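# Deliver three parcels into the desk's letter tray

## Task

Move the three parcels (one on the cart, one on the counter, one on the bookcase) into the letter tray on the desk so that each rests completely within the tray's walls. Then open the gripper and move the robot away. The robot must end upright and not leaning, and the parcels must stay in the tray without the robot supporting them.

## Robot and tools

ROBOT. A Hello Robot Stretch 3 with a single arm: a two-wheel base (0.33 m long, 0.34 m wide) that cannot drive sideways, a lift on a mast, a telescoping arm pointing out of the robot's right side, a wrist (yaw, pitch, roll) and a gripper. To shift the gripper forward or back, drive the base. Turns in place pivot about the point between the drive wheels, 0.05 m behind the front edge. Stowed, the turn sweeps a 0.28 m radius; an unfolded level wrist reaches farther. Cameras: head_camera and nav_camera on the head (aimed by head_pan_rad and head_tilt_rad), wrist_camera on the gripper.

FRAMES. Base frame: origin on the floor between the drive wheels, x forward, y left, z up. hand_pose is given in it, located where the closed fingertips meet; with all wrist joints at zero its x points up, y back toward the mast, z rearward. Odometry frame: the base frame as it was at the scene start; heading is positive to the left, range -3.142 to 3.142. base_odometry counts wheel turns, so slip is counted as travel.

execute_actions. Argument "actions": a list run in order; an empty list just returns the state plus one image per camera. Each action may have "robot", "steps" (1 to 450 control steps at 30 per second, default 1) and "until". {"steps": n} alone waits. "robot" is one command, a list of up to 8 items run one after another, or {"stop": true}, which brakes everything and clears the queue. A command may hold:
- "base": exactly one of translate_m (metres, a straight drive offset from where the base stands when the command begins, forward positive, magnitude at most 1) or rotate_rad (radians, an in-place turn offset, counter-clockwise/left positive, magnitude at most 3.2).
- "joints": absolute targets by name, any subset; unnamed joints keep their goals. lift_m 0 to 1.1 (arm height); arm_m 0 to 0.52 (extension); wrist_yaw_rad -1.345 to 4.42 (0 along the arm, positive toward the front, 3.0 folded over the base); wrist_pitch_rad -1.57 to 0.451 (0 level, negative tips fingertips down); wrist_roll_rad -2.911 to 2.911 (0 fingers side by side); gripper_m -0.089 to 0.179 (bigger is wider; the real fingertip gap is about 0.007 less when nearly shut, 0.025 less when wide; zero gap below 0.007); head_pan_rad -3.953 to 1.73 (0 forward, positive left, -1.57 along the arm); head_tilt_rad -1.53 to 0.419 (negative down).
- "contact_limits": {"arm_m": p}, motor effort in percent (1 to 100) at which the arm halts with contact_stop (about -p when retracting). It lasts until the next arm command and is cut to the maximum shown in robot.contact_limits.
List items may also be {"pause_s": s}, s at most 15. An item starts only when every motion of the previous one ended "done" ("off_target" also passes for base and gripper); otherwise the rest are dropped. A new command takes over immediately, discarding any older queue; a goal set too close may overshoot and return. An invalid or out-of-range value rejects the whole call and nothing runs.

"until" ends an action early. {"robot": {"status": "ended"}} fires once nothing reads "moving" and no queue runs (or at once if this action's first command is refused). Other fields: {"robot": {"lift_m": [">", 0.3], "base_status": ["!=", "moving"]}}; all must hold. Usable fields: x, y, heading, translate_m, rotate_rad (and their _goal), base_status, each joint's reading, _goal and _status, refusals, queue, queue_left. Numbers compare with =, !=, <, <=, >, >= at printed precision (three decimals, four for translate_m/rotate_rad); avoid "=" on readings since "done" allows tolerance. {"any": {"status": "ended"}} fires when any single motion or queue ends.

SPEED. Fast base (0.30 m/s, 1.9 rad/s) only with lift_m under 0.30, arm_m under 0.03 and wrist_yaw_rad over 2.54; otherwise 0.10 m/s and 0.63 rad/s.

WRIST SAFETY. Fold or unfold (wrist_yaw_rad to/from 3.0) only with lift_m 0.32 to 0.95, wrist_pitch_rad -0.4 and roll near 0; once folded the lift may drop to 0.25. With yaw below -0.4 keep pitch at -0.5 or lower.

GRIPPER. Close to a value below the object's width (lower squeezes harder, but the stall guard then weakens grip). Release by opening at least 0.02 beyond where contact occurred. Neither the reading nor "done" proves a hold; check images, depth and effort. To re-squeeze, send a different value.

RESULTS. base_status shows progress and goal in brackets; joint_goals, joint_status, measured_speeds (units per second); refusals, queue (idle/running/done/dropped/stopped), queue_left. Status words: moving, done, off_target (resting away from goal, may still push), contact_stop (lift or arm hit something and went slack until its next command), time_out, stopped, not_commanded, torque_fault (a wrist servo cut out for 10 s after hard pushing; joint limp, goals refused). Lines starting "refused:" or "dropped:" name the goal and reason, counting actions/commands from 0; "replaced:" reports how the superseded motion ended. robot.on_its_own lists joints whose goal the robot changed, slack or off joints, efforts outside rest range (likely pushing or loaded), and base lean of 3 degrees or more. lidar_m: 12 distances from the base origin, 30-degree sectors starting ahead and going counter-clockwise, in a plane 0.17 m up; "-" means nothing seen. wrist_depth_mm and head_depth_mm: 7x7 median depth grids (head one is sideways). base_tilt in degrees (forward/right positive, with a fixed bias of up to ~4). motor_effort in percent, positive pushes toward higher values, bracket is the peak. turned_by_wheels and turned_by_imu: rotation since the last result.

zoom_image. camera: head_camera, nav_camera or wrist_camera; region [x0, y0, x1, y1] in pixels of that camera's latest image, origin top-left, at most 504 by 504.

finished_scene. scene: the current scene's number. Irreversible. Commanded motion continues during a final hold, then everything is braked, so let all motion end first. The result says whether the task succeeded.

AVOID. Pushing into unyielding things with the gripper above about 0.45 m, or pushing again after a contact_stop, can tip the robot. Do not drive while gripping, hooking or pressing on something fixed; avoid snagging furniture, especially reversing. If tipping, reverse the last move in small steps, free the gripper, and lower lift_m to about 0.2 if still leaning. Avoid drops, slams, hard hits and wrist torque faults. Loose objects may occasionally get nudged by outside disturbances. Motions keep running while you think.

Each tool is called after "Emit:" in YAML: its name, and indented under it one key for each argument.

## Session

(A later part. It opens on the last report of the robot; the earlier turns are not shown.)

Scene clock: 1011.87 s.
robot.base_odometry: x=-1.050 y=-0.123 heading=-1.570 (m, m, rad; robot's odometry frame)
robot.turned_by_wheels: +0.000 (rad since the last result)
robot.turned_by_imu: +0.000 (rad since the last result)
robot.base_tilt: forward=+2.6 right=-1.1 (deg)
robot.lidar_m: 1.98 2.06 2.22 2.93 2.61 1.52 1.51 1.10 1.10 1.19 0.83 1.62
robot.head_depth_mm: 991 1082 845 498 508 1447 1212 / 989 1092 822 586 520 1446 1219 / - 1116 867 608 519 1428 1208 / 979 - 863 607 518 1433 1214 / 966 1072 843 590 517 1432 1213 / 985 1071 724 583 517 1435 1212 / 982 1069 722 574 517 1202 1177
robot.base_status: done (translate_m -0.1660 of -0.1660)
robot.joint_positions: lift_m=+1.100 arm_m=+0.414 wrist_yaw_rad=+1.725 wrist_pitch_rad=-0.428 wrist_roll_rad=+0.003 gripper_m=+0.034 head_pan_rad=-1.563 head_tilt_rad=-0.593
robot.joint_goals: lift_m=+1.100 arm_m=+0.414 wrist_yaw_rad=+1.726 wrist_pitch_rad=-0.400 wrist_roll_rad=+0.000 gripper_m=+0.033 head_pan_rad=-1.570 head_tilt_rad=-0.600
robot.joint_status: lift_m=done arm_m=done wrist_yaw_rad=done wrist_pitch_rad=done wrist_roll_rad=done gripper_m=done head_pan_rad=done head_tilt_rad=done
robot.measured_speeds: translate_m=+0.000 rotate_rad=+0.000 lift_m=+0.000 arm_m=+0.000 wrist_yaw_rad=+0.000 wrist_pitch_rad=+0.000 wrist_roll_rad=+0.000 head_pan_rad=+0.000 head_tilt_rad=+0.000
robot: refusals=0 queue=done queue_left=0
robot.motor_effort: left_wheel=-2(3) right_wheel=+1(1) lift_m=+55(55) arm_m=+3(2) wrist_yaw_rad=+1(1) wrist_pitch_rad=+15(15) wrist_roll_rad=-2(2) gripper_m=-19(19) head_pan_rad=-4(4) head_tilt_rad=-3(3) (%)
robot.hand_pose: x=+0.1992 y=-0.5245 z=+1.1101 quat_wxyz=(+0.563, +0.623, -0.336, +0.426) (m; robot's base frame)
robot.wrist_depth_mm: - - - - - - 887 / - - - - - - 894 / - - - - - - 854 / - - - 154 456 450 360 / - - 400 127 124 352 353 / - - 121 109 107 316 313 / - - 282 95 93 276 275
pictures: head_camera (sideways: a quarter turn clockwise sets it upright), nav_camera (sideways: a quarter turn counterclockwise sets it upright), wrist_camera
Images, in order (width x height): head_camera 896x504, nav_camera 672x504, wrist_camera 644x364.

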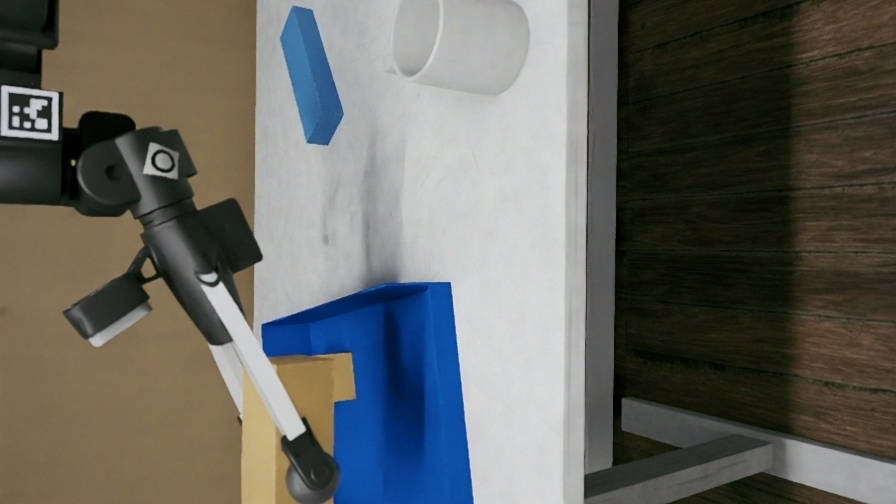

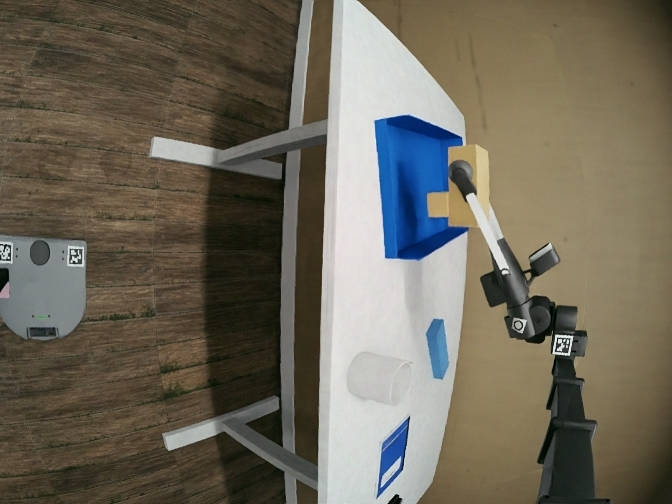

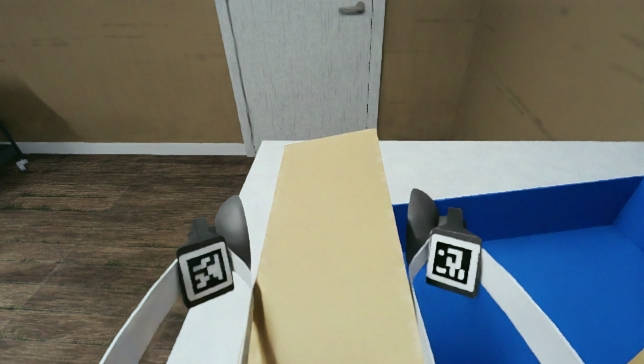

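Emit:
zoom_image:
  camera: "wrist_camera"
  region: [120, 110, 620, 364]

Region (120, 110, 620, 364) of wrist_camera's 644x364 image, scaled by 1.008; it fills the top 256 rows of this view, and the rest is white.

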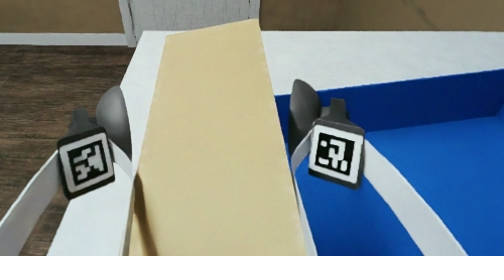

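Emit:
execute_actions:
  actions:
    - {"robot": [{"joints": {"arm_m": 0.0}}, {"joints": {"lift_m": 0.9}}, {"joints": {"wrist_pitch_rad": -0.4, "wrist_roll_rad": 0.0}}, {"joints": {"wrist_yaw_rad": 3.0}}, {"joints": {"lift_m": 0.28}}], "steps": 450, "until": {"robot": {"status": "ended"}}}

Scene clock: 1146.83 s.
robot.base_odometry: x=-1.050 y=-0.123 heading=-1.570 (m, m, rad; robot's odometry frame)
robot.turned_by_wheels: +0.000 (rad since the last result)
robot.turned_by_imu: +0.001 (rad since the last result)
robot.base_tilt: forward=+2.5 right=-1.2 (deg)
robot.lidar_m: 1.97 2.05 2.22 2.93 2.61 1.52 1.51 1.10 1.10 1.19 0.83 1.62
robot.head_depth_mm: 979 1078 846 499 507 1446 1220 / 975 1091 820 587 523 1444 1215 / 980 1085 868 610 520 1436 1213 / 981 1093 866 608 521 1436 1212 / 981 1094 847 590 519 1441 1207 / 988 1090 776 580 518 1422 1207 / 980 1090 831 575 518 1202 1183
robot.base_status: done (translate_m -0.1660 of -0.1660)
robot.joint_positions: lift_m=+0.280 arm_m=+0.001 wrist_yaw_rad=+2.998 wrist_pitch_rad=-0.428 wrist_roll_rad=+0.003 gripper_m=+0.034 head_pan_rad=-1.563 head_tilt_rad=-0.593
robot.joint_goals: lift_m=+0.280 arm_m=+0.000 wrist_yaw_rad=+3.000 wrist_pitch_rad=-0.400 wrist_roll_rad=+0.000 gripper_m=+0.033 head_pan_rad=-1.570 head_tilt_rad=-0.600
robot.joint_status: lift_m=done arm_m=done wrist_yaw_rad=done wrist_pitch_rad=done wrist_roll_rad=done gripper_m=done head_pan_rad=done head_tilt_rad=done
robot.measured_speeds: translate_m=+0.000 rotate_rad=+0.000 lift_m=+0.000 arm_m=+0.000 wrist_yaw_rad=+0.000 wrist_pitch_rad=+0.000 wrist_roll_rad=+0.000 head_pan_rad=+0.000 head_tilt_rad=+0.000
robot: refusals=0 queue=done queue_left=0
robot.motor_effort: left_wheel=-2(2) right_wheel=+1(1) lift_m=+32(54) arm_m=-3(7) wrist_yaw_rad=+2(2) wrist_pitch_rad=+15(14) wrist_roll_rad=-2(2) gripper_m=-18(19) head_pan_rad=-5(4) head_tilt_rad=-3(3) (%)
robot.hand_pose: x=+0.0107 y=+0.0749 z=+0.2908 quat_wxyz=(+0.200, +0.701, +0.100, +0.678) (m; robot's base frame)
robot.wrist_depth_mm: - - - - - - - / - - - - - - - / 937 - 904 870 867 848 815 / 741 714 707 154 690 671 662 / 596 587 550 127 124 546 553 / 502 513 114 109 107 474 466 / 450 - 99 95 94 414 412
pictures: head_camera (sideways: a quarter turn clockwise sets it upright), nav_camera (sideways: a quarter turn counterclockwise sets it upright), wrist_camera
Images, in order (width x height): head_camera 896x504, nav_camera 672x504, wrist_camera 644x364.

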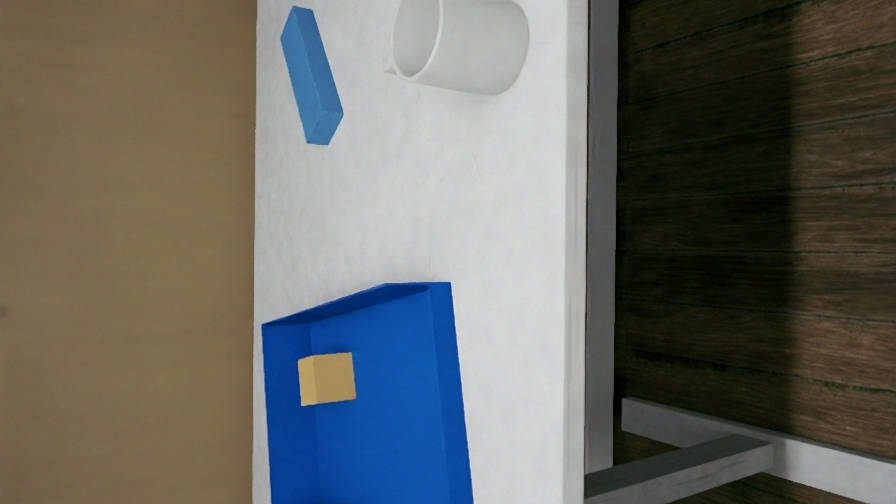

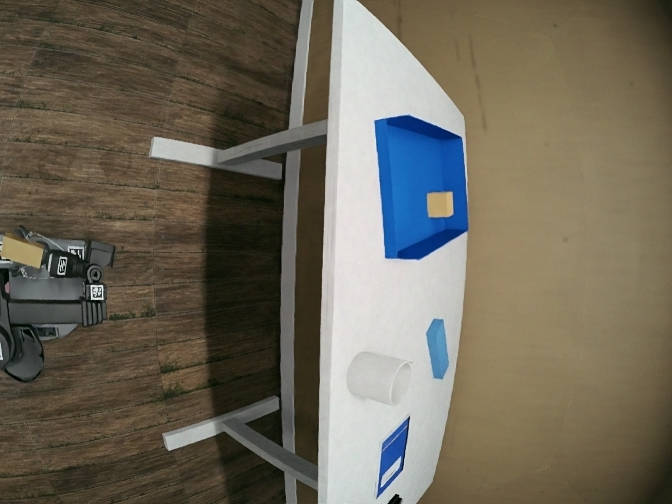

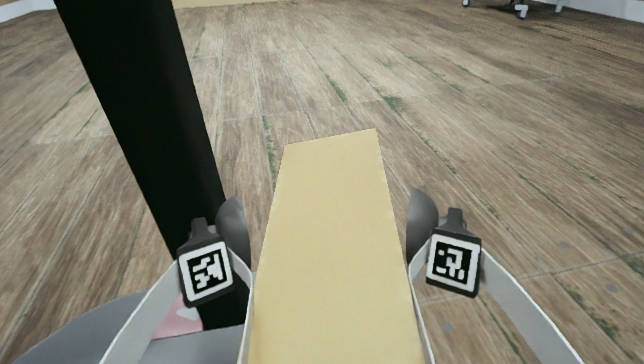

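Emit:
execute_actions:
  actions:
    - {"robot": [{"joints": {"lift_m": 0.9}}, {"joints": {"wrist_yaw_rad": 1.0}}, {"joints": {"lift_m": 1.1}}, {"joints": {"wrist_yaw_rad": 0.3}}, {"joints": {"arm_m": 0.1}}], "steps": 450, "until": {"robot": {"status": "ended"}}}

Scene clock: 1206.70 s.
robot.base_odometry: x=-1.050 y=-0.123 heading=-1.570 (m, m, rad; robot's odometry frame)
robot.turned_by_wheels: +0.000 (rad since the last result)
robot.turned_by_imu: +0.001 (rad since the last result)
robot.base_tilt: forward=+2.4 right=-1.2 (deg)
robot.lidar_m: 1.97 2.06 2.22 2.93 2.60 1.52 1.52 1.10 1.10 1.19 0.83 1.62
robot.head_depth_mm: - - - 496 508 1447 1208 / - - - 562 520 1436 1218 / - - - 571 520 1439 1209 / 972 - 439 560 519 1441 1211 / 977 1087 764 590 519 1430 1213 / 986 1093 778 581 520 1431 1205 / 982 1090 830 575 517 1207 1174
robot.base_status: done (translate_m -0.1660 of -0.1660)
robot.joint_positions: lift_m=+1.100 arm_m=+0.100 wrist_yaw_rad=+0.301 wrist_pitch_rad=-0.428 wrist_roll_rad=+0.003 gripper_m=+0.034 head_pan_rad=-1.563 head_tilt_rad=-0.593
robot.joint_goals: lift_m=+1.100 arm_m=+0.100 wrist_yaw_rad=+0.300 wrist_pitch_rad=-0.400 wrist_roll_rad=+0.000 gripper_m=+0.033 head_pan_rad=-1.570 head_tilt_rad=-0.600
robot.joint_status: lift_m=done arm_m=done wrist_yaw_rad=done wrist_pitch_rad=done wrist_roll_rad=done gripper_m=done head_pan_rad=done head_tilt_rad=done
robot.measured_speeds: translate_m=+0.000 rotate_rad=+0.000 lift_m=+0.000 arm_m=+0.000 wrist_yaw_rad=+0.000 wrist_pitch_rad=+0.000 wrist_roll_rad=+0.000 head_pan_rad=+0.000 head_tilt_rad=+0.000
robot: refusals=0 queue=done queue_left=0
robot.motor_effort: left_wheel=-2(2) right_wheel=+1(0) lift_m=+55(57) arm_m=+3(5) wrist_yaw_rad=-1(3) wrist_pitch_rad=+15(15) wrist_roll_rad=-2(2) gripper_m=-18(18) head_pan_rad=-4(4) head_tilt_rad=-3(2) (%)
robot.hand_pose: x=+0.0447 y=-0.4578 z=+1.1101 quat_wxyz=(+0.705, +0.252, -0.661, -0.045) (m; robot's base frame)
robot.wrist_depth_mm: 1000 930 860 819 773 732 698 / - - 843 823 803 780 718 / - 601 577 504 579 523 531 / 499 452 473 154 461 456 448 / 389 380 393 127 125 376 371 / 340 329 121 109 107 322 260 / 293 291 281 95 93 280 232
pictures: head_camera (sideways: a quarter turn clockwise sets it upright), nav_camera (sideways: a quarter turn counterclockwise sets it upright), wrist_camera
Images, in order (width x height): head_camera 896x504, nav_camera 672x504, wrist_camera 644x364.

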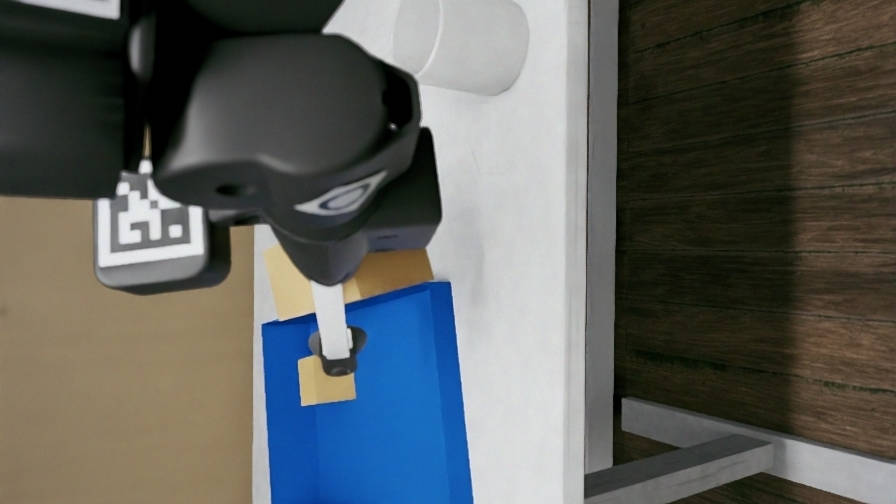

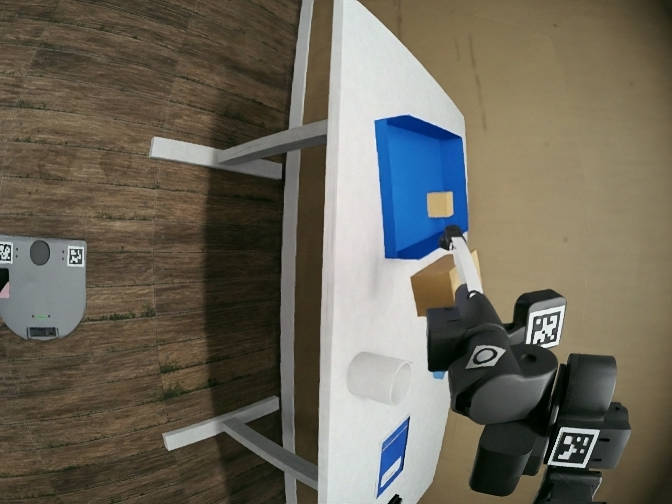

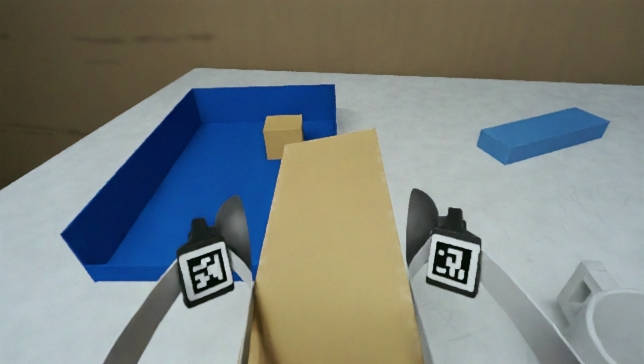

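I'll re-orient with an empty call before moving anything.

Emit:
execute_actions:
  actions: []

Scene clock: 1220.90 s.
robot.base_odometry: x=-1.050 y=-0.123 heading=-1.570 (m, m, rad; robot's odometry frame)
robot.turned_by_wheels: +0.000 (rad since the last result)
robot.turned_by_imu: +0.000 (rad since the last result)
robot.base_tilt: forward=+2.5 right=-1.1 (deg)
robot.lidar_m: 1.98 2.05 2.22 2.93 2.61 1.52 1.51 1.10 1.10 1.19 0.83 1.63
robot.head_depth_mm: - - - 497 508 1439 1210 / - - - 561 521 1446 1215 / - - - 573 521 1426 1216 / 964 - 439 560 519 1455 1212 / 980 1086 765 591 518 1442 1214 / 987 1088 777 579 520 1434 1199 / 988 1088 828 575 518 1204 1182
robot.base_status: done (translate_m -0.1660 of -0.1660)
robot.joint_positions: lift_m=+1.100 arm_m=+0.100 wrist_yaw_rad=+0.301 wrist_pitch_rad=-0.428 wrist_roll_rad=+0.003 gripper_m=+0.034 head_pan_rad=-1.563 head_tilt_rad=-0.593
robot.joint_goals: lift_m=+1.100 arm_m=+0.100 wrist_yaw_rad=+0.300 wrist_pitch_rad=-0.400 wrist_roll_rad=+0.000 gripper_m=+0.033 head_pan_rad=-1.570 head_tilt_rad=-0.600
robot.joint_status: lift_m=done arm_m=done wrist_yaw_rad=done wrist_pitch_rad=done wrist_roll_rad=done gripper_m=done head_pan_rad=done head_tilt_rad=done
robot.measured_speeds: translate_m=+0.000 rotate_rad=+0.000 lift_m=+0.000 arm_m=+0.000 wrist_yaw_rad=+0.000 wrist_pitch_rad=+0.000 wrist_roll_rad=+0.000 head_pan_rad=+0.000 head_tilt_rad=+0.000
robot: refusals=0 queue=done queue_left=0
robot.motor_effort: left_wheel=-2(3) right_wheel=+1(1) lift_m=+55(55) arm_m=+2(3) wrist_yaw_rad=-1(1) wrist_pitch_rad=+15(15) wrist_roll_rad=-2(2) gripper_m=-19(19) head_pan_rad=-4(4) head_tilt_rad=-3(2) (%)
robot.hand_pose: x=+0.0447 y=-0.4578 z=+1.1101 quat_wxyz=(+0.705, +0.252, -0.661, -0.045) (m; robot's base frame)
robot.wrist_depth_mm: - 950 889 816 768 728 703 / - - 825 839 787 765 730 / - 596 589 508 577 529 531 / 494 449 479 154 459 458 449 / 388 376 395 127 124 373 373 / 341 328 121 109 107 319 260 / 294 292 282 95 93 280 232
pictures: head_camera (sideways: a quarter turn clockwise sets it upright), nav_camera (sideways: a quarter turn counterclockwise sets it upright), wrist_camera
Images, in order (width x height): head_camera 896x504, nav_camera 672x504, wrist_camera 644x364.

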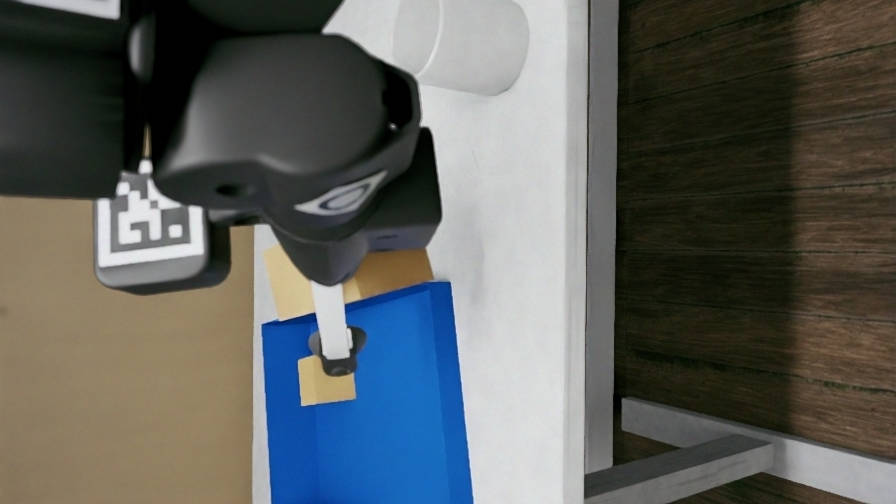

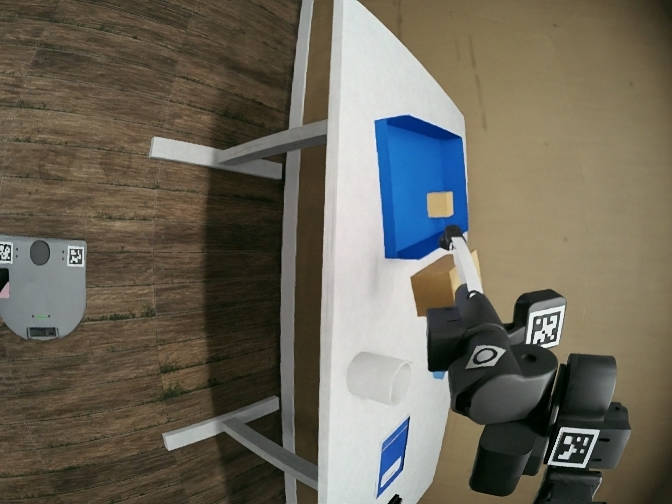

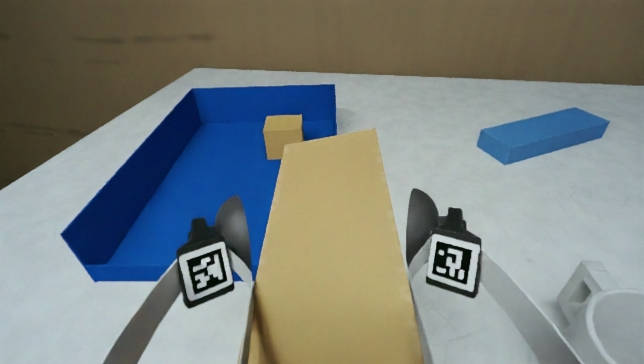

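Parcel 2 is still in the gripper and the tray sits at image-left, as my notes say. I'll zoom in on the tray walls to check their geometry before moving.

Emit:
zoom_image:
  camera: "nav_camera"
  region: [340, 90, 520, 320]

Emit:
zoom_image:
  camera: "wrist_camera"
  region: [40, 60, 400, 300]

Region (340, 90, 520, 320) of nav_camera's 672x504 image, scaled by 2.191, with more detail than that image has; it fills the left 394 columns of this view, and the rest is white.

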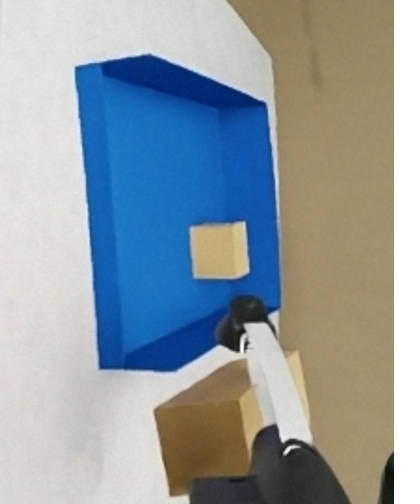

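Region (40, 60, 400, 300) of wrist_camera's 644x364 image, scaled by 1.400.

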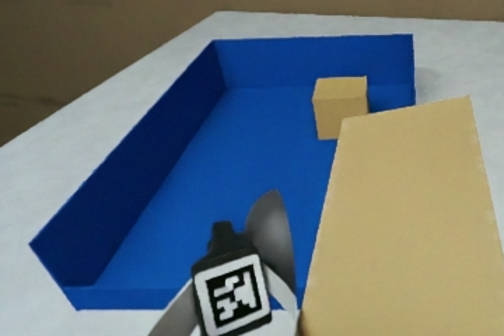

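The tray has four walls, and its inner width is about 3.5 times the width of parcel 1. First step of the plan: undo the 0.166 m reverse. I think that reverse caused the lateral offset, but I haven't tested it. If it's right, the tray should centre on the gripper line near x≈330 in the wrist image.

Emit:
execute_actions:
  actions:
    - {"robot": {"base": {"translate_m": 0.166}}, "steps": 200, "until": {"robot": {"status": "ended"}}}

Scene clock: 1243.33 s.
robot.base_odometry: x=-1.050 y=-0.289 heading=-1.570 (m, m, rad; robot's odometry frame)
robot.turned_by_wheels: +0.000 (rad since the last result)
robot.turned_by_imu: +0.001 (rad since the last result)
robot.base_tilt: forward=+2.5 right=-1.2 (deg)
robot.lidar_m: 1.81 1.88 2.12 2.94 2.86 1.97 1.68 1.22 1.25 1.18 0.76 1.61
robot.head_depth_mm: - - - 611 503 1437 1209 / - - - 585 504 1437 1211 / - - - 564 502 1431 1219 / 963 - 438 561 502 1437 1215 / 974 1083 761 604 518 1434 1205 / 979 1080 825 605 517 1213 1174 / 978 1084 861 605 519 1436 1211
robot.base_status: done (translate_m +0.1660 of +0.1660)
robot.joint_positions: lift_m=+1.100 arm_m=+0.100 wrist_yaw_rad=+0.301 wrist_pitch_rad=-0.428 wrist_roll_rad=+0.003 gripper_m=+0.034 head_pan_rad=-1.563 head_tilt_rad=-0.593
robot.joint_goals: lift_m=+1.100 arm_m=+0.100 wrist_yaw_rad=+0.300 wrist_pitch_rad=-0.400 wrist_roll_rad=+0.000 gripper_m=+0.033 head_pan_rad=-1.570 head_tilt_rad=-0.600
robot.joint_status: lift_m=done arm_m=done wrist_yaw_rad=done wrist_pitch_rad=done wrist_roll_rad=done gripper_m=done head_pan_rad=done head_tilt_rad=done
robot.measured_speeds: translate_m=+0.000 rotate_rad=+0.000 lift_m=+0.000 arm_m=+0.000 wrist_yaw_rad=+0.000 wrist_pitch_rad=+0.000 wrist_roll_rad=+0.000 head_pan_rad=+0.000 head_tilt_rad=+0.000
robot: refusals=0 queue=done queue_left=0
robot.motor_effort: left_wheel=-3(5) right_wheel=+1(3) lift_m=+55(55) arm_m=+3(3) wrist_yaw_rad=-2(2) wrist_pitch_rad=+15(15) wrist_roll_rad=-2(2) gripper_m=-19(19) head_pan_rad=-4(4) head_tilt_rad=-2(2) (%)
robot.hand_pose: x=+0.0447 y=-0.4578 z=+1.1101 quat_wxyz=(+0.705, +0.252, -0.661, -0.045) (m; robot's base frame)
robot.wrist_depth_mm: - 937 876 828 774 727 691 / - - 901 824 797 755 727 / - - 606 573 512 578 566 / - 486 462 153 456 433 447 / - 404 368 127 124 339 370 / 340 336 121 109 107 283 317 / 295 289 281 95 93 279 277
pictures: head_camera (sideways: a quarter turn clockwise sets it upright), nav_camera (sideways: a quarter turn counterclockwise sets it upright), wrist_camera
Images, in order (width x height): head_camera 896x504, nav_camera 672x504, wrist_camera 644x364.

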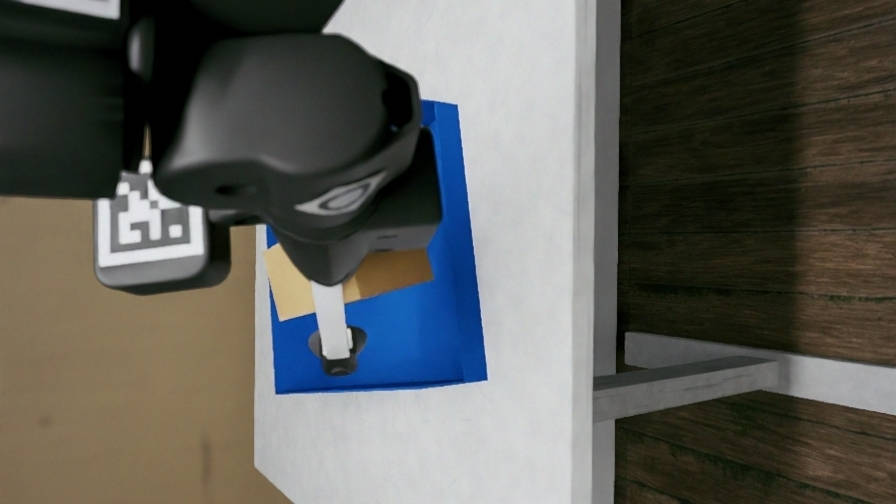

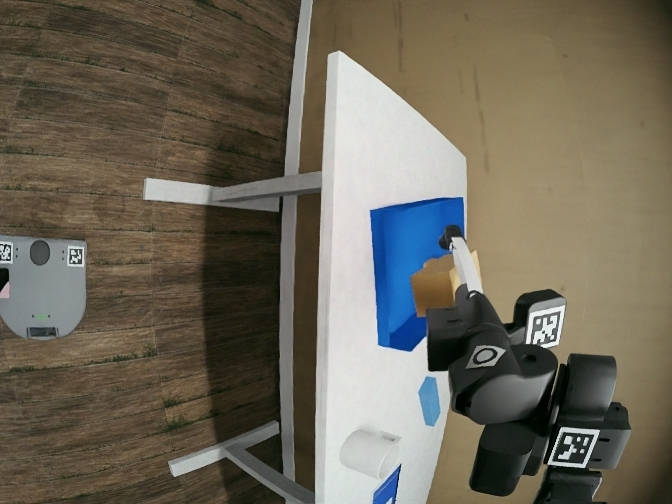

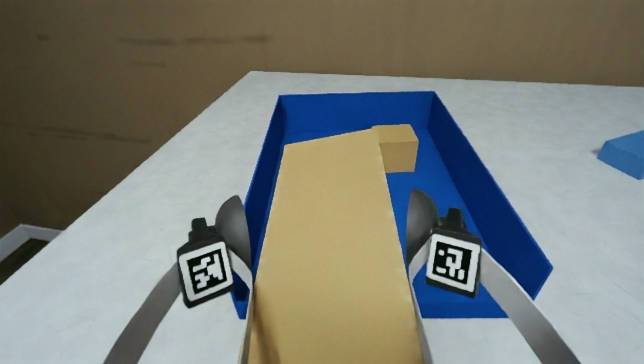

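That confirms it: the tray now surrounds the gripper line, with the far wall spanning x≈280–435.

My measurements from the wrist camera model (camera about 0.267 m above the tray floor), relative to the hand:

| Feature | Position |
|---|---|
| Near wall | about 0.08 m beyond the hand |
| Far wall | about 0.45–0.5 m beyond the hand |
| Left wall | about 0.08 m left of the gripper line |
| Parcel 1's left edge | about 0.076 m right of the gripper line |

The base frame is not aligned with the tray, so extending the arm also shifts the hand about 0.3 times the extension toward parcel 1. To cancel that, I'll drive forward 0.084 m while extending the arm to 0.354 m.

Emit:
execute_actions:
  actions:
    - {"robot": {"base": {"translate_m": 0.084}, "joints": {"arm_m": 0.354}}, "steps": 300, "until": {"robot": {"status": "ended"}}}

Scene clock: 1283.33 s.
robot.base_odometry: x=-1.050 y=-0.373 heading=-1.570 (m, m, rad; robot's odometry frame)
robot.turned_by_wheels: +0.000 (rad since the last result)
robot.turned_by_imu: +0.000 (rad since the last result)
robot.base_tilt: forward=+2.5 right=-1.1 (deg)
robot.lidar_m: 1.73 1.80 2.08 2.93 2.98 2.06 1.75 1.29 1.24 0.73 0.74 1.61
robot.head_depth_mm: 982 1085 869 584 503 1434 1212 / - 1083 795 605 503 1438 1219 / - - 769 605 502 1431 1211 / 958 1046 809 604 502 1429 1211 / 970 1077 813 586 499 1217 1178 / 974 1079 862 603 500 1419 1206 / 974 1076 1147 605 499 1430 1205
robot.base_status: done (translate_m +0.0840 of +0.0840)
robot.joint_positions: lift_m=+1.100 arm_m=+0.354 wrist_yaw_rad=+0.300 wrist_pitch_rad=-0.428 wrist_roll_rad=+0.003 gripper_m=+0.034 head_pan_rad=-1.563 head_tilt_rad=-0.593
robot.joint_goals: lift_m=+1.100 arm_m=+0.354 wrist_yaw_rad=+0.300 wrist_pitch_rad=-0.400 wrist_roll_rad=+0.000 gripper_m=+0.033 head_pan_rad=-1.570 head_tilt_rad=-0.600
robot.joint_status: lift_m=done arm_m=done wrist_yaw_rad=done wrist_pitch_rad=done wrist_roll_rad=done gripper_m=done head_pan_rad=done head_tilt_rad=done
robot.measured_speeds: translate_m=+0.000 rotate_rad=+0.000 lift_m=+0.000 arm_m=+0.000 wrist_yaw_rad=+0.000 wrist_pitch_rad=+0.000 wrist_roll_rad=+0.000 head_pan_rad=+0.000 head_tilt_rad=+0.000
robot: refusals=0 queue=done queue_left=0
robot.motor_effort: left_wheel=-2(6) right_wheel=+0(3) lift_m=+55(55) arm_m=+3(4) wrist_yaw_rad=-1(1) wrist_pitch_rad=+15(15) wrist_roll_rad=-2(2) gripper_m=-18(18) head_pan_rad=-4(4) head_tilt_rad=-2(2) (%)
robot.hand_pose: x=+0.0445 y=-0.7118 z=+1.1101 quat_wxyz=(+0.705, +0.252, -0.661, -0.046) (m; robot's base frame)
robot.wrist_depth_mm: 683 648 597 555 535 505 475 / 753 705 663 619 578 549 520 / 873 822 634 587 582 564 542 / - 922 474 154 458 454 445 / - 402 315 127 124 338 369 / - 338 121 109 107 289 299 / 297 291 276 95 93 240 235
pictures: head_camera (sideways: a quarter turn clockwise sets it upright), nav_camera (sideways: a quarter turn counterclockwise sets it upright), wrist_camera
Images, in order (width x height): head_camera 896x504, nav_camera 672x504, wrist_camera 644x364.

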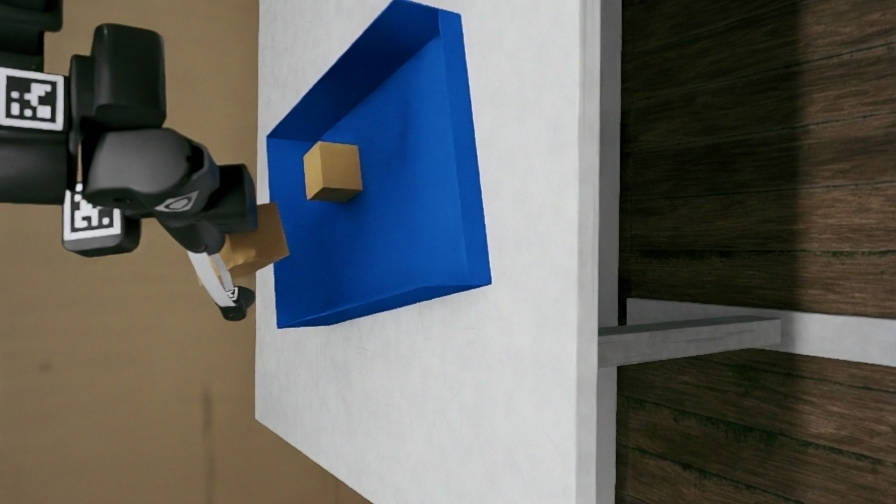

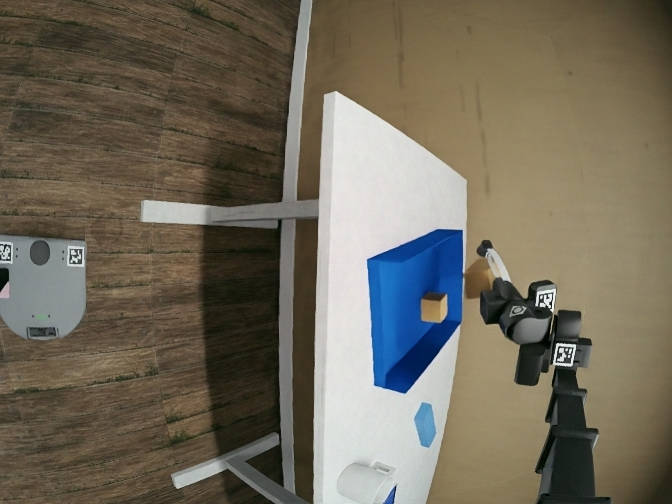

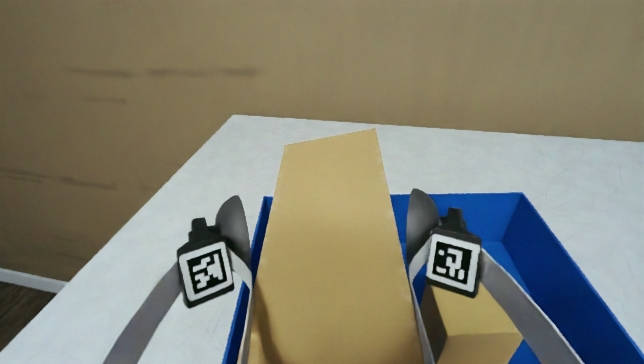

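The far wall moved from v≈94 to v≈197 in the wrist image. My model now puts it about 0.15–0.18 m beyond the hand, with the near wall 0.19–0.26 m behind. Both leave plenty of room for a parcel that reaches about 0.09 m behind and 0.05 m ahead of the hand.

The lateral clearances look tighter, so I'll zoom in on the left wall and parcel 1 before lowering.

Emit:
zoom_image:
  camera: "wrist_camera"
  region: [180, 120, 560, 364]

Region (180, 120, 560, 364) of wrist_camera's 644x364 image, scaled by 1.326; it fills the top 324 rows of this view, and the rest is white.

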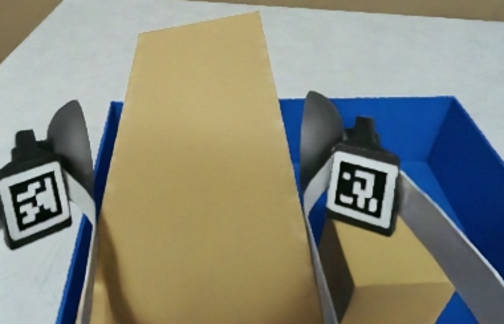

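Measured against the gripper line, the left wall runs parallel at about −0.07 m and parcel 1's edge is at about +0.073 m. The held parcel is centred at about +0.003 m, so there's roughly 0.04–0.05 m clear on each side.

I'm lowering the lift to 0.968. That puts the parcel's bottom a few millimetres above the tray floor.

Emit:
execute_actions:
  actions:
    - {"robot": {"joints": {"lift_m": 0.968}}, "steps": 200, "until": {"robot": {"status": "ended"}}}

Scene clock: 1315.43 s.
robot.base_odometry: x=-1.050 y=-0.373 heading=-1.570 (m, m, rad; robot's odometry frame)
robot.turned_by_wheels: +0.000 (rad since the last result)
robot.turned_by_imu: +0.000 (rad since the last result)
robot.base_tilt: forward=+2.6 right=-1.1 (deg)
robot.lidar_m: 1.73 1.80 2.08 2.94 2.98 2.05 1.76 1.29 1.24 0.73 0.74 1.60
robot.head_depth_mm: 966 1053 - 585 502 1434 1210 / 968 1044 - 580 504 1434 1210 / 972 1059 - 604 502 1434 1213 / 975 1081 754 601 501 1433 1219 / 972 1071 820 605 501 1207 1187 / 969 1077 860 606 499 1434 1206 / 977 1078 1142 605 498 1433 1205
robot.base_status: done (translate_m +0.0840 of +0.0840)
robot.joint_positions: lift_m=+0.968 arm_m=+0.354 wrist_yaw_rad=+0.298 wrist_pitch_rad=-0.406 wrist_roll_rad=+0.007 gripper_m=+0.034 head_pan_rad=-1.563 head_tilt_rad=-0.593
robot.joint_goals: lift_m=+0.968 arm_m=+0.354 wrist_yaw_rad=+0.300 wrist_pitch_rad=-0.400 wrist_roll_rad=+0.000 gripper_m=+0.033 head_pan_rad=-1.570 head_tilt_rad=-0.600
robot.joint_status: lift_m=done arm_m=done wrist_yaw_rad=done wrist_pitch_rad=done wrist_roll_rad=done gripper_m=done head_pan_rad=done head_tilt_rad=done
robot.measured_speeds: translate_m=+0.000 rotate_rad=+0.000 lift_m=+0.000 arm_m=+0.000 wrist_yaw_rad=+0.000 wrist_pitch_rad=+0.000 wrist_roll_rad=+0.000 head_pan_rad=+0.000 head_tilt_rad=+0.000
robot: refusals=0 queue=done queue_left=0
robot.motor_effort: left_wheel=-2(7) right_wheel=+1(5) lift_m=+28(55) arm_m=+2(3) wrist_yaw_rad=+2(5) wrist_pitch_rad=+3(37) wrist_roll_rad=-5(18) gripper_m=-19(18) head_pan_rad=-4(4) head_tilt_rad=-2(3) (%)
robot.hand_pose: x=+0.0449 y=-0.7147 z=+0.9839 quat_wxyz=(+0.704, +0.244, -0.666, -0.039) (m; robot's base frame)
robot.wrist_depth_mm: 688 632 590 563 530 502 473 / 760 699 482 268 266 258 261 / 841 349 262 280 281 270 223 / 274 259 227 158 239 166 192 / 222 140 198 129 127 170 189 / 186 114 167 109 108 170 169 / 96 129 150 95 94 148 147
pictures: head_camera (sideways: a quarter turn clockwise sets it upright), nav_camera (sideways: a quarter turn counterclockwise sets it upright), wrist_camera
Images, in order (width x height): head_camera 896x504, nav_camera 672x504, wrist_camera 644x364.

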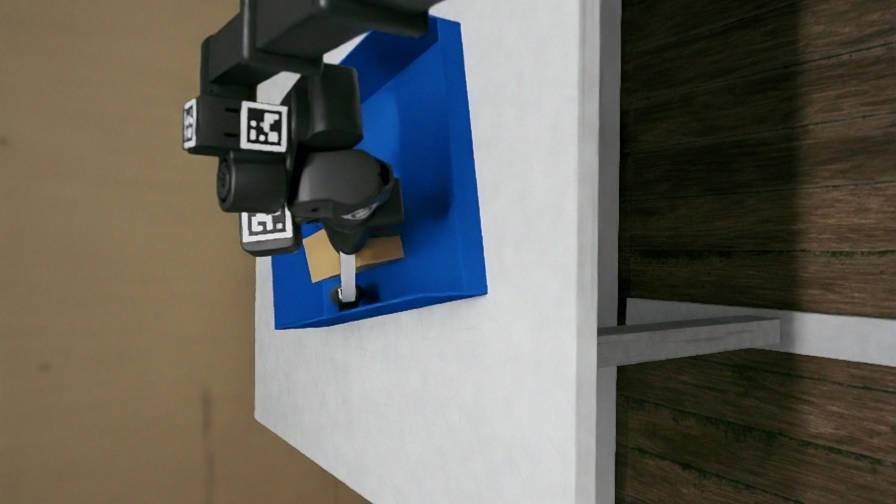

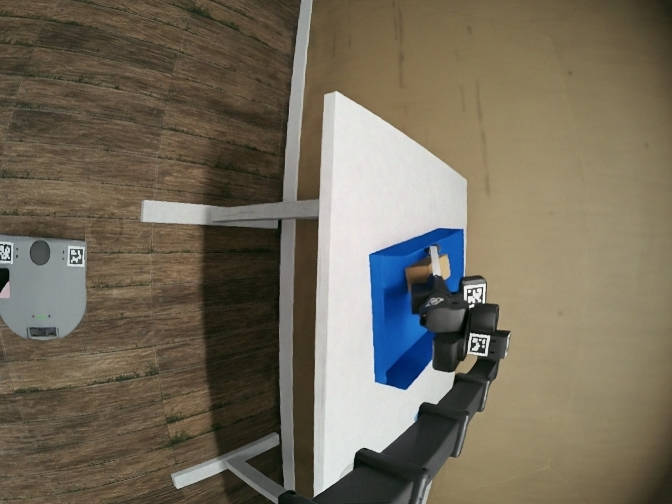

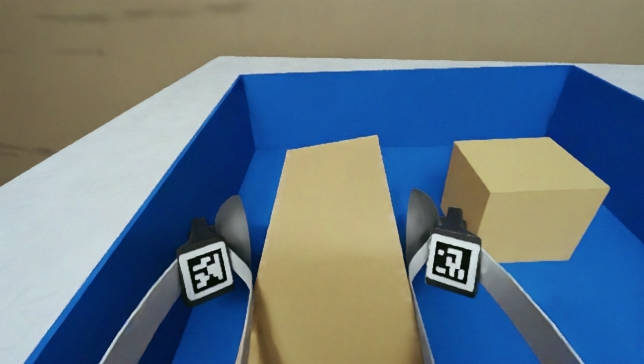

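Placement looks right: the parcel sits between the left wall and parcel 1.

The readings also changed, compared with where they were at lift 1.10:

| Reading | At lift 1.10 | At lift 0.968 |
|---|---|---|
| Lift effort | 55 | 28 |
| Wrist pitch effort | 15 | 3 |
| Wrist pitch | −0.428 rad | −0.406 rad |
| Hand z | — | 0.984 m (I expected 0.978) |

I saw the same drop in lift and pitch effort during the bookcase grasp. My best explanation is that part of the load is now resting on a surface, but I haven't confirmed that. If it's right, the effort should come back when I lift away.

Releasing now.

Emit:
execute_actions:
  actions:
    - {"robot": {"joints": {"gripper_m": 0.085}}, "steps": 60, "until": {"robot": {"status": "ended"}}}
    - {"steps": 15}

Scene clock: 1325.03 s.
robot.base_odometry: x=-1.050 y=-0.373 heading=-1.570 (m, m, rad; robot's odometry frame)
robot.turned_by_wheels: +0.000 (rad since the last result)
robot.turned_by_imu: +0.000 (rad since the last result)
robot.base_tilt: forward=+2.5 right=-1.1 (deg)
robot.lidar_m: 1.73 1.80 2.08 2.94 2.98 2.05 1.75 1.29 1.24 0.73 0.74 1.61
robot.head_depth_mm: 967 1056 - 584 503 1439 1217 / 970 1048 - 582 503 1439 1201 / 969 1054 - 603 503 1435 1199 / 973 1075 783 602 502 1441 1213 / 972 1079 816 605 500 1209 1187 / 970 1085 860 605 499 1430 1208 / 976 1079 1152 605 498 1415 1215
robot.base_status: done (translate_m +0.0840 of +0.0840)
robot.joint_positions: lift_m=+0.968 arm_m=+0.354 wrist_yaw_rad=+0.298 wrist_pitch_rad=-0.405 wrist_roll_rad=+0.007 gripper_m=+0.085 head_pan_rad=-1.563 head_tilt_rad=-0.593
robot.joint_goals: lift_m=+0.968 arm_m=+0.354 wrist_yaw_rad=+0.300 wrist_pitch_rad=-0.400 wrist_roll_rad=+0.000 gripper_m=+0.085 head_pan_rad=-1.570 head_tilt_rad=-0.600
robot.joint_status: lift_m=done arm_m=done wrist_yaw_rad=done wrist_pitch_rad=done wrist_roll_rad=done gripper_m=done head_pan_rad=done head_tilt_rad=done
robot.measured_speeds: translate_m=+0.000 rotate_rad=+0.000 lift_m=+0.000 arm_m=+0.000 wrist_yaw_rad=+0.000 wrist_pitch_rad=+0.000 wrist_roll_rad=+0.000 head_pan_rad=+0.000 head_tilt_rad=+0.000
robot: refusals=0 queue=done queue_left=0
robot.motor_effort: left_wheel=-2(2) right_wheel=+1(1) lift_m=+29(29) arm_m=+2(3) wrist_yaw_rad=+1(1) wrist_pitch_rad=+2(3) wrist_roll_rad=-5(5) gripper_m=-1(78) head_pan_rad=-4(4) head_tilt_rad=-2(3) (%)
robot.hand_pose: x=+0.0449 y=-0.7147 z=+0.9840 quat_wxyz=(+0.704, +0.244, -0.666, -0.039) (m; robot's base frame)
robot.wrist_depth_mm: 672 638 595 563 527 501 481 / 751 695 476 270 265 260 262 / 830 352 261 280 283 268 222 / 275 258 228 158 238 166 193 / 221 140 200 129 122 170 190 / 186 114 167 109 108 170 169 / 96 129 151 95 94 148 147
pictures: head_camera (sideways: a quarter turn clockwise sets it upright), nav_camera (sideways: a quarter turn counterclockwise sets it upright), wrist_camera
Images, in order (width x height): head_camera 896x504, nav_camera 672x504, wrist_camera 644x364.

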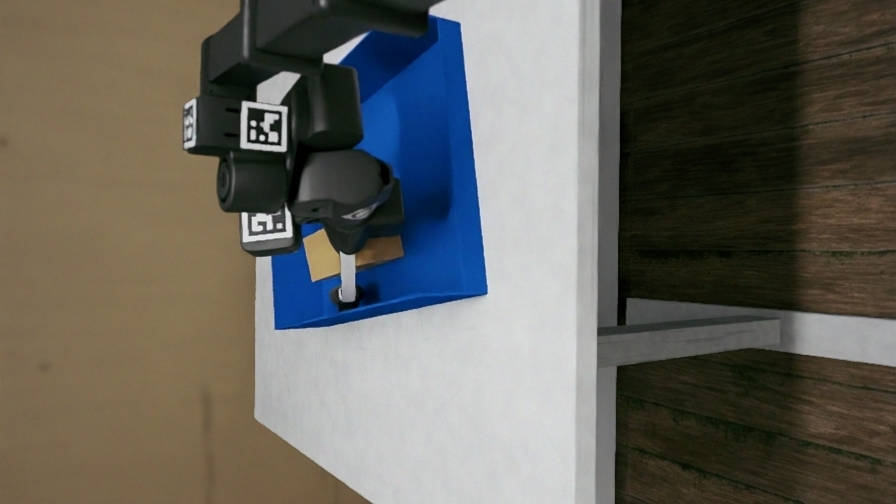

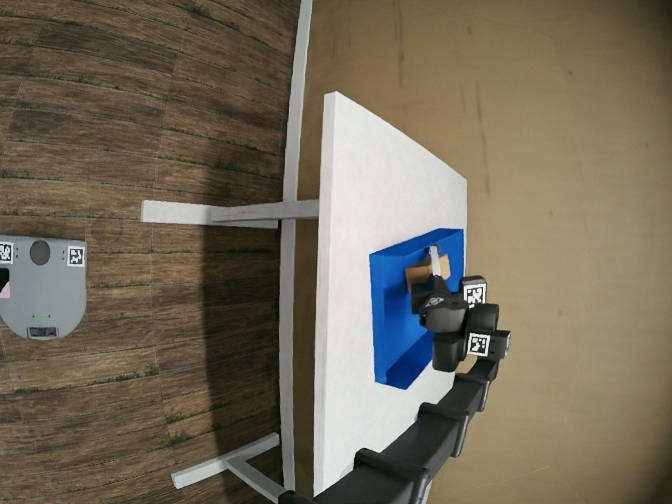

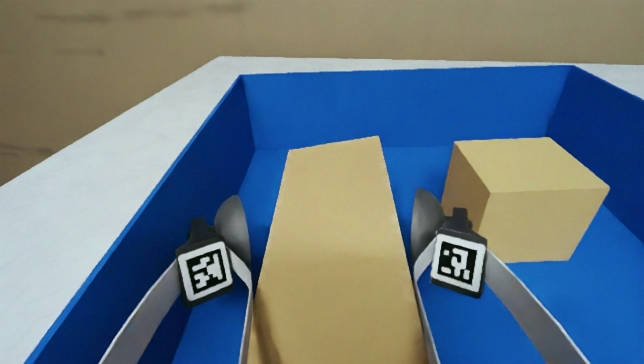

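The gripper is open at 0.085 and its effort is about 0. Now I'll lift clear and check that the parcel stays behind.

Emit:
execute_actions:
  actions:
    - {"robot": {"joints": {"lift_m": 1.10}}, "steps": 200, "until": {"robot": {"status": "ended"}}}

Scene clock: 1330.00 s.
robot.base_odometry: x=-1.050 y=-0.373 heading=-1.570 (m, m, rad; robot's odometry frame)
robot.turned_by_wheels: +0.000 (rad since the last result)
robot.turned_by_imu: +0.000 (rad since the last result)
robot.base_tilt: forward=+2.6 right=-1.1 (deg)
robot.lidar_m: 1.73 1.80 2.07 2.94 2.98 2.05 1.76 1.29 1.24 0.73 0.74 1.60
robot.head_depth_mm: 966 1093 863 588 502 1452 1213 / - 1095 796 581 502 1439 1213 / - - 763 603 502 1430 1205 / 958 1061 809 603 500 1430 1210 / 972 1074 817 606 500 1219 1179 / 973 1078 859 605 498 1440 1209 / 973 1082 1145 604 498 1437 1214
robot.base_status: done (translate_m +0.0840 of +0.0840)
robot.joint_positions: lift_m=+1.100 arm_m=+0.354 wrist_yaw_rad=+0.298 wrist_pitch_rad=-0.415 wrist_roll_rad=+0.007 gripper_m=+0.085 head_pan_rad=-1.563 head_tilt_rad=-0.593
robot.joint_goals: lift_m=+1.100 arm_m=+0.354 wrist_yaw_rad=+0.300 wrist_pitch_rad=-0.400 wrist_roll_rad=+0.000 gripper_m=+0.085 head_pan_rad=-1.570 head_tilt_rad=-0.600
robot.joint_status: lift_m=done arm_m=done wrist_yaw_rad=done wrist_pitch_rad=done wrist_roll_rad=done gripper_m=done head_pan_rad=done head_tilt_rad=done
robot.measured_speeds: translate_m=+0.000 rotate_rad=+0.000 lift_m=+0.000 arm_m=+0.000 wrist_yaw_rad=+0.000 wrist_pitch_rad=+0.000 wrist_roll_rad=+0.000 head_pan_rad=+0.000 head_tilt_rad=+0.000
robot: refusals=0 queue=done queue_left=0
robot.motor_effort: left_wheel=-2(2) right_wheel=+1(1) lift_m=+54(56) arm_m=+2(2) wrist_yaw_rad=+1(1) wrist_pitch_rad=+8(9) wrist_roll_rad=-4(5) gripper_m=+0(2) head_pan_rad=-5(4) head_tilt_rad=-2(2) (%)
robot.hand_pose: x=+0.0445 y=-0.7135 z=+1.1129 quat_wxyz=(+0.704, +0.247, -0.665, -0.043) (m; robot's base frame)
robot.wrist_depth_mm: 675 630 605 555 536 501 476 / 747 710 659 609 574 540 510 / 864 792 699 611 603 574 546 / 995 882 484 479 465 464 460 / - 410 355 364 359 336 374 / - 344 313 330 316 283 308 / 305 296 283 237 265 243 236
pictures: head_camera (sideways: a quarter turn clockwise sets it upright), nav_camera (sideways: a quarter turn counterclockwise sets it upright), wrist_camera
Images, in order (width x height): head_camera 896x504, nav_camera 672x504, wrist_camera 644x364.

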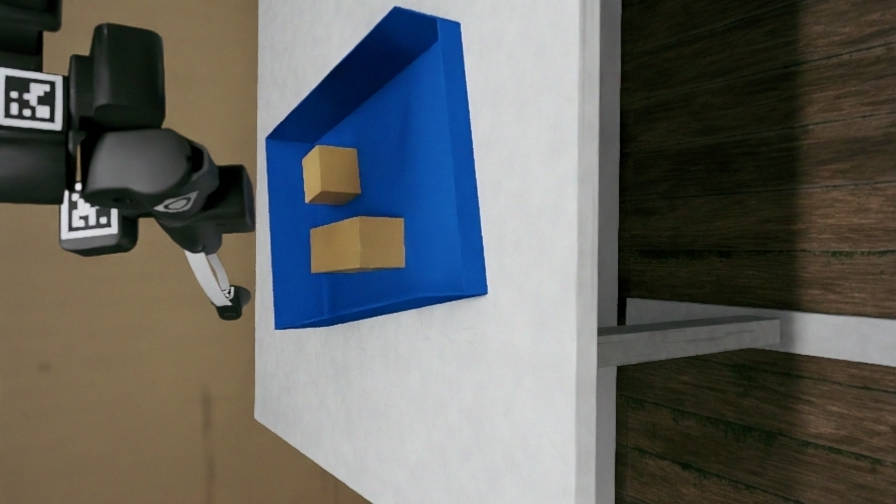

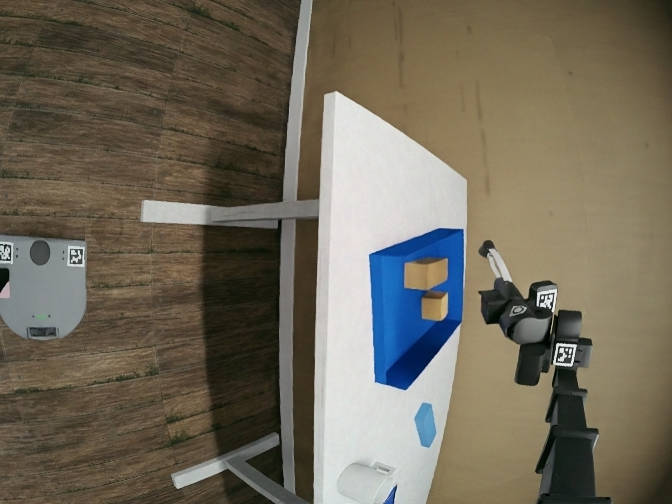

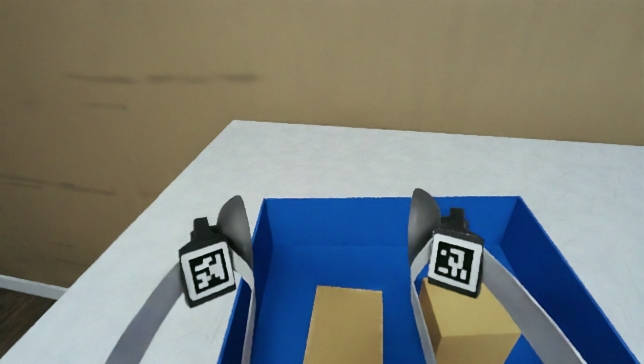

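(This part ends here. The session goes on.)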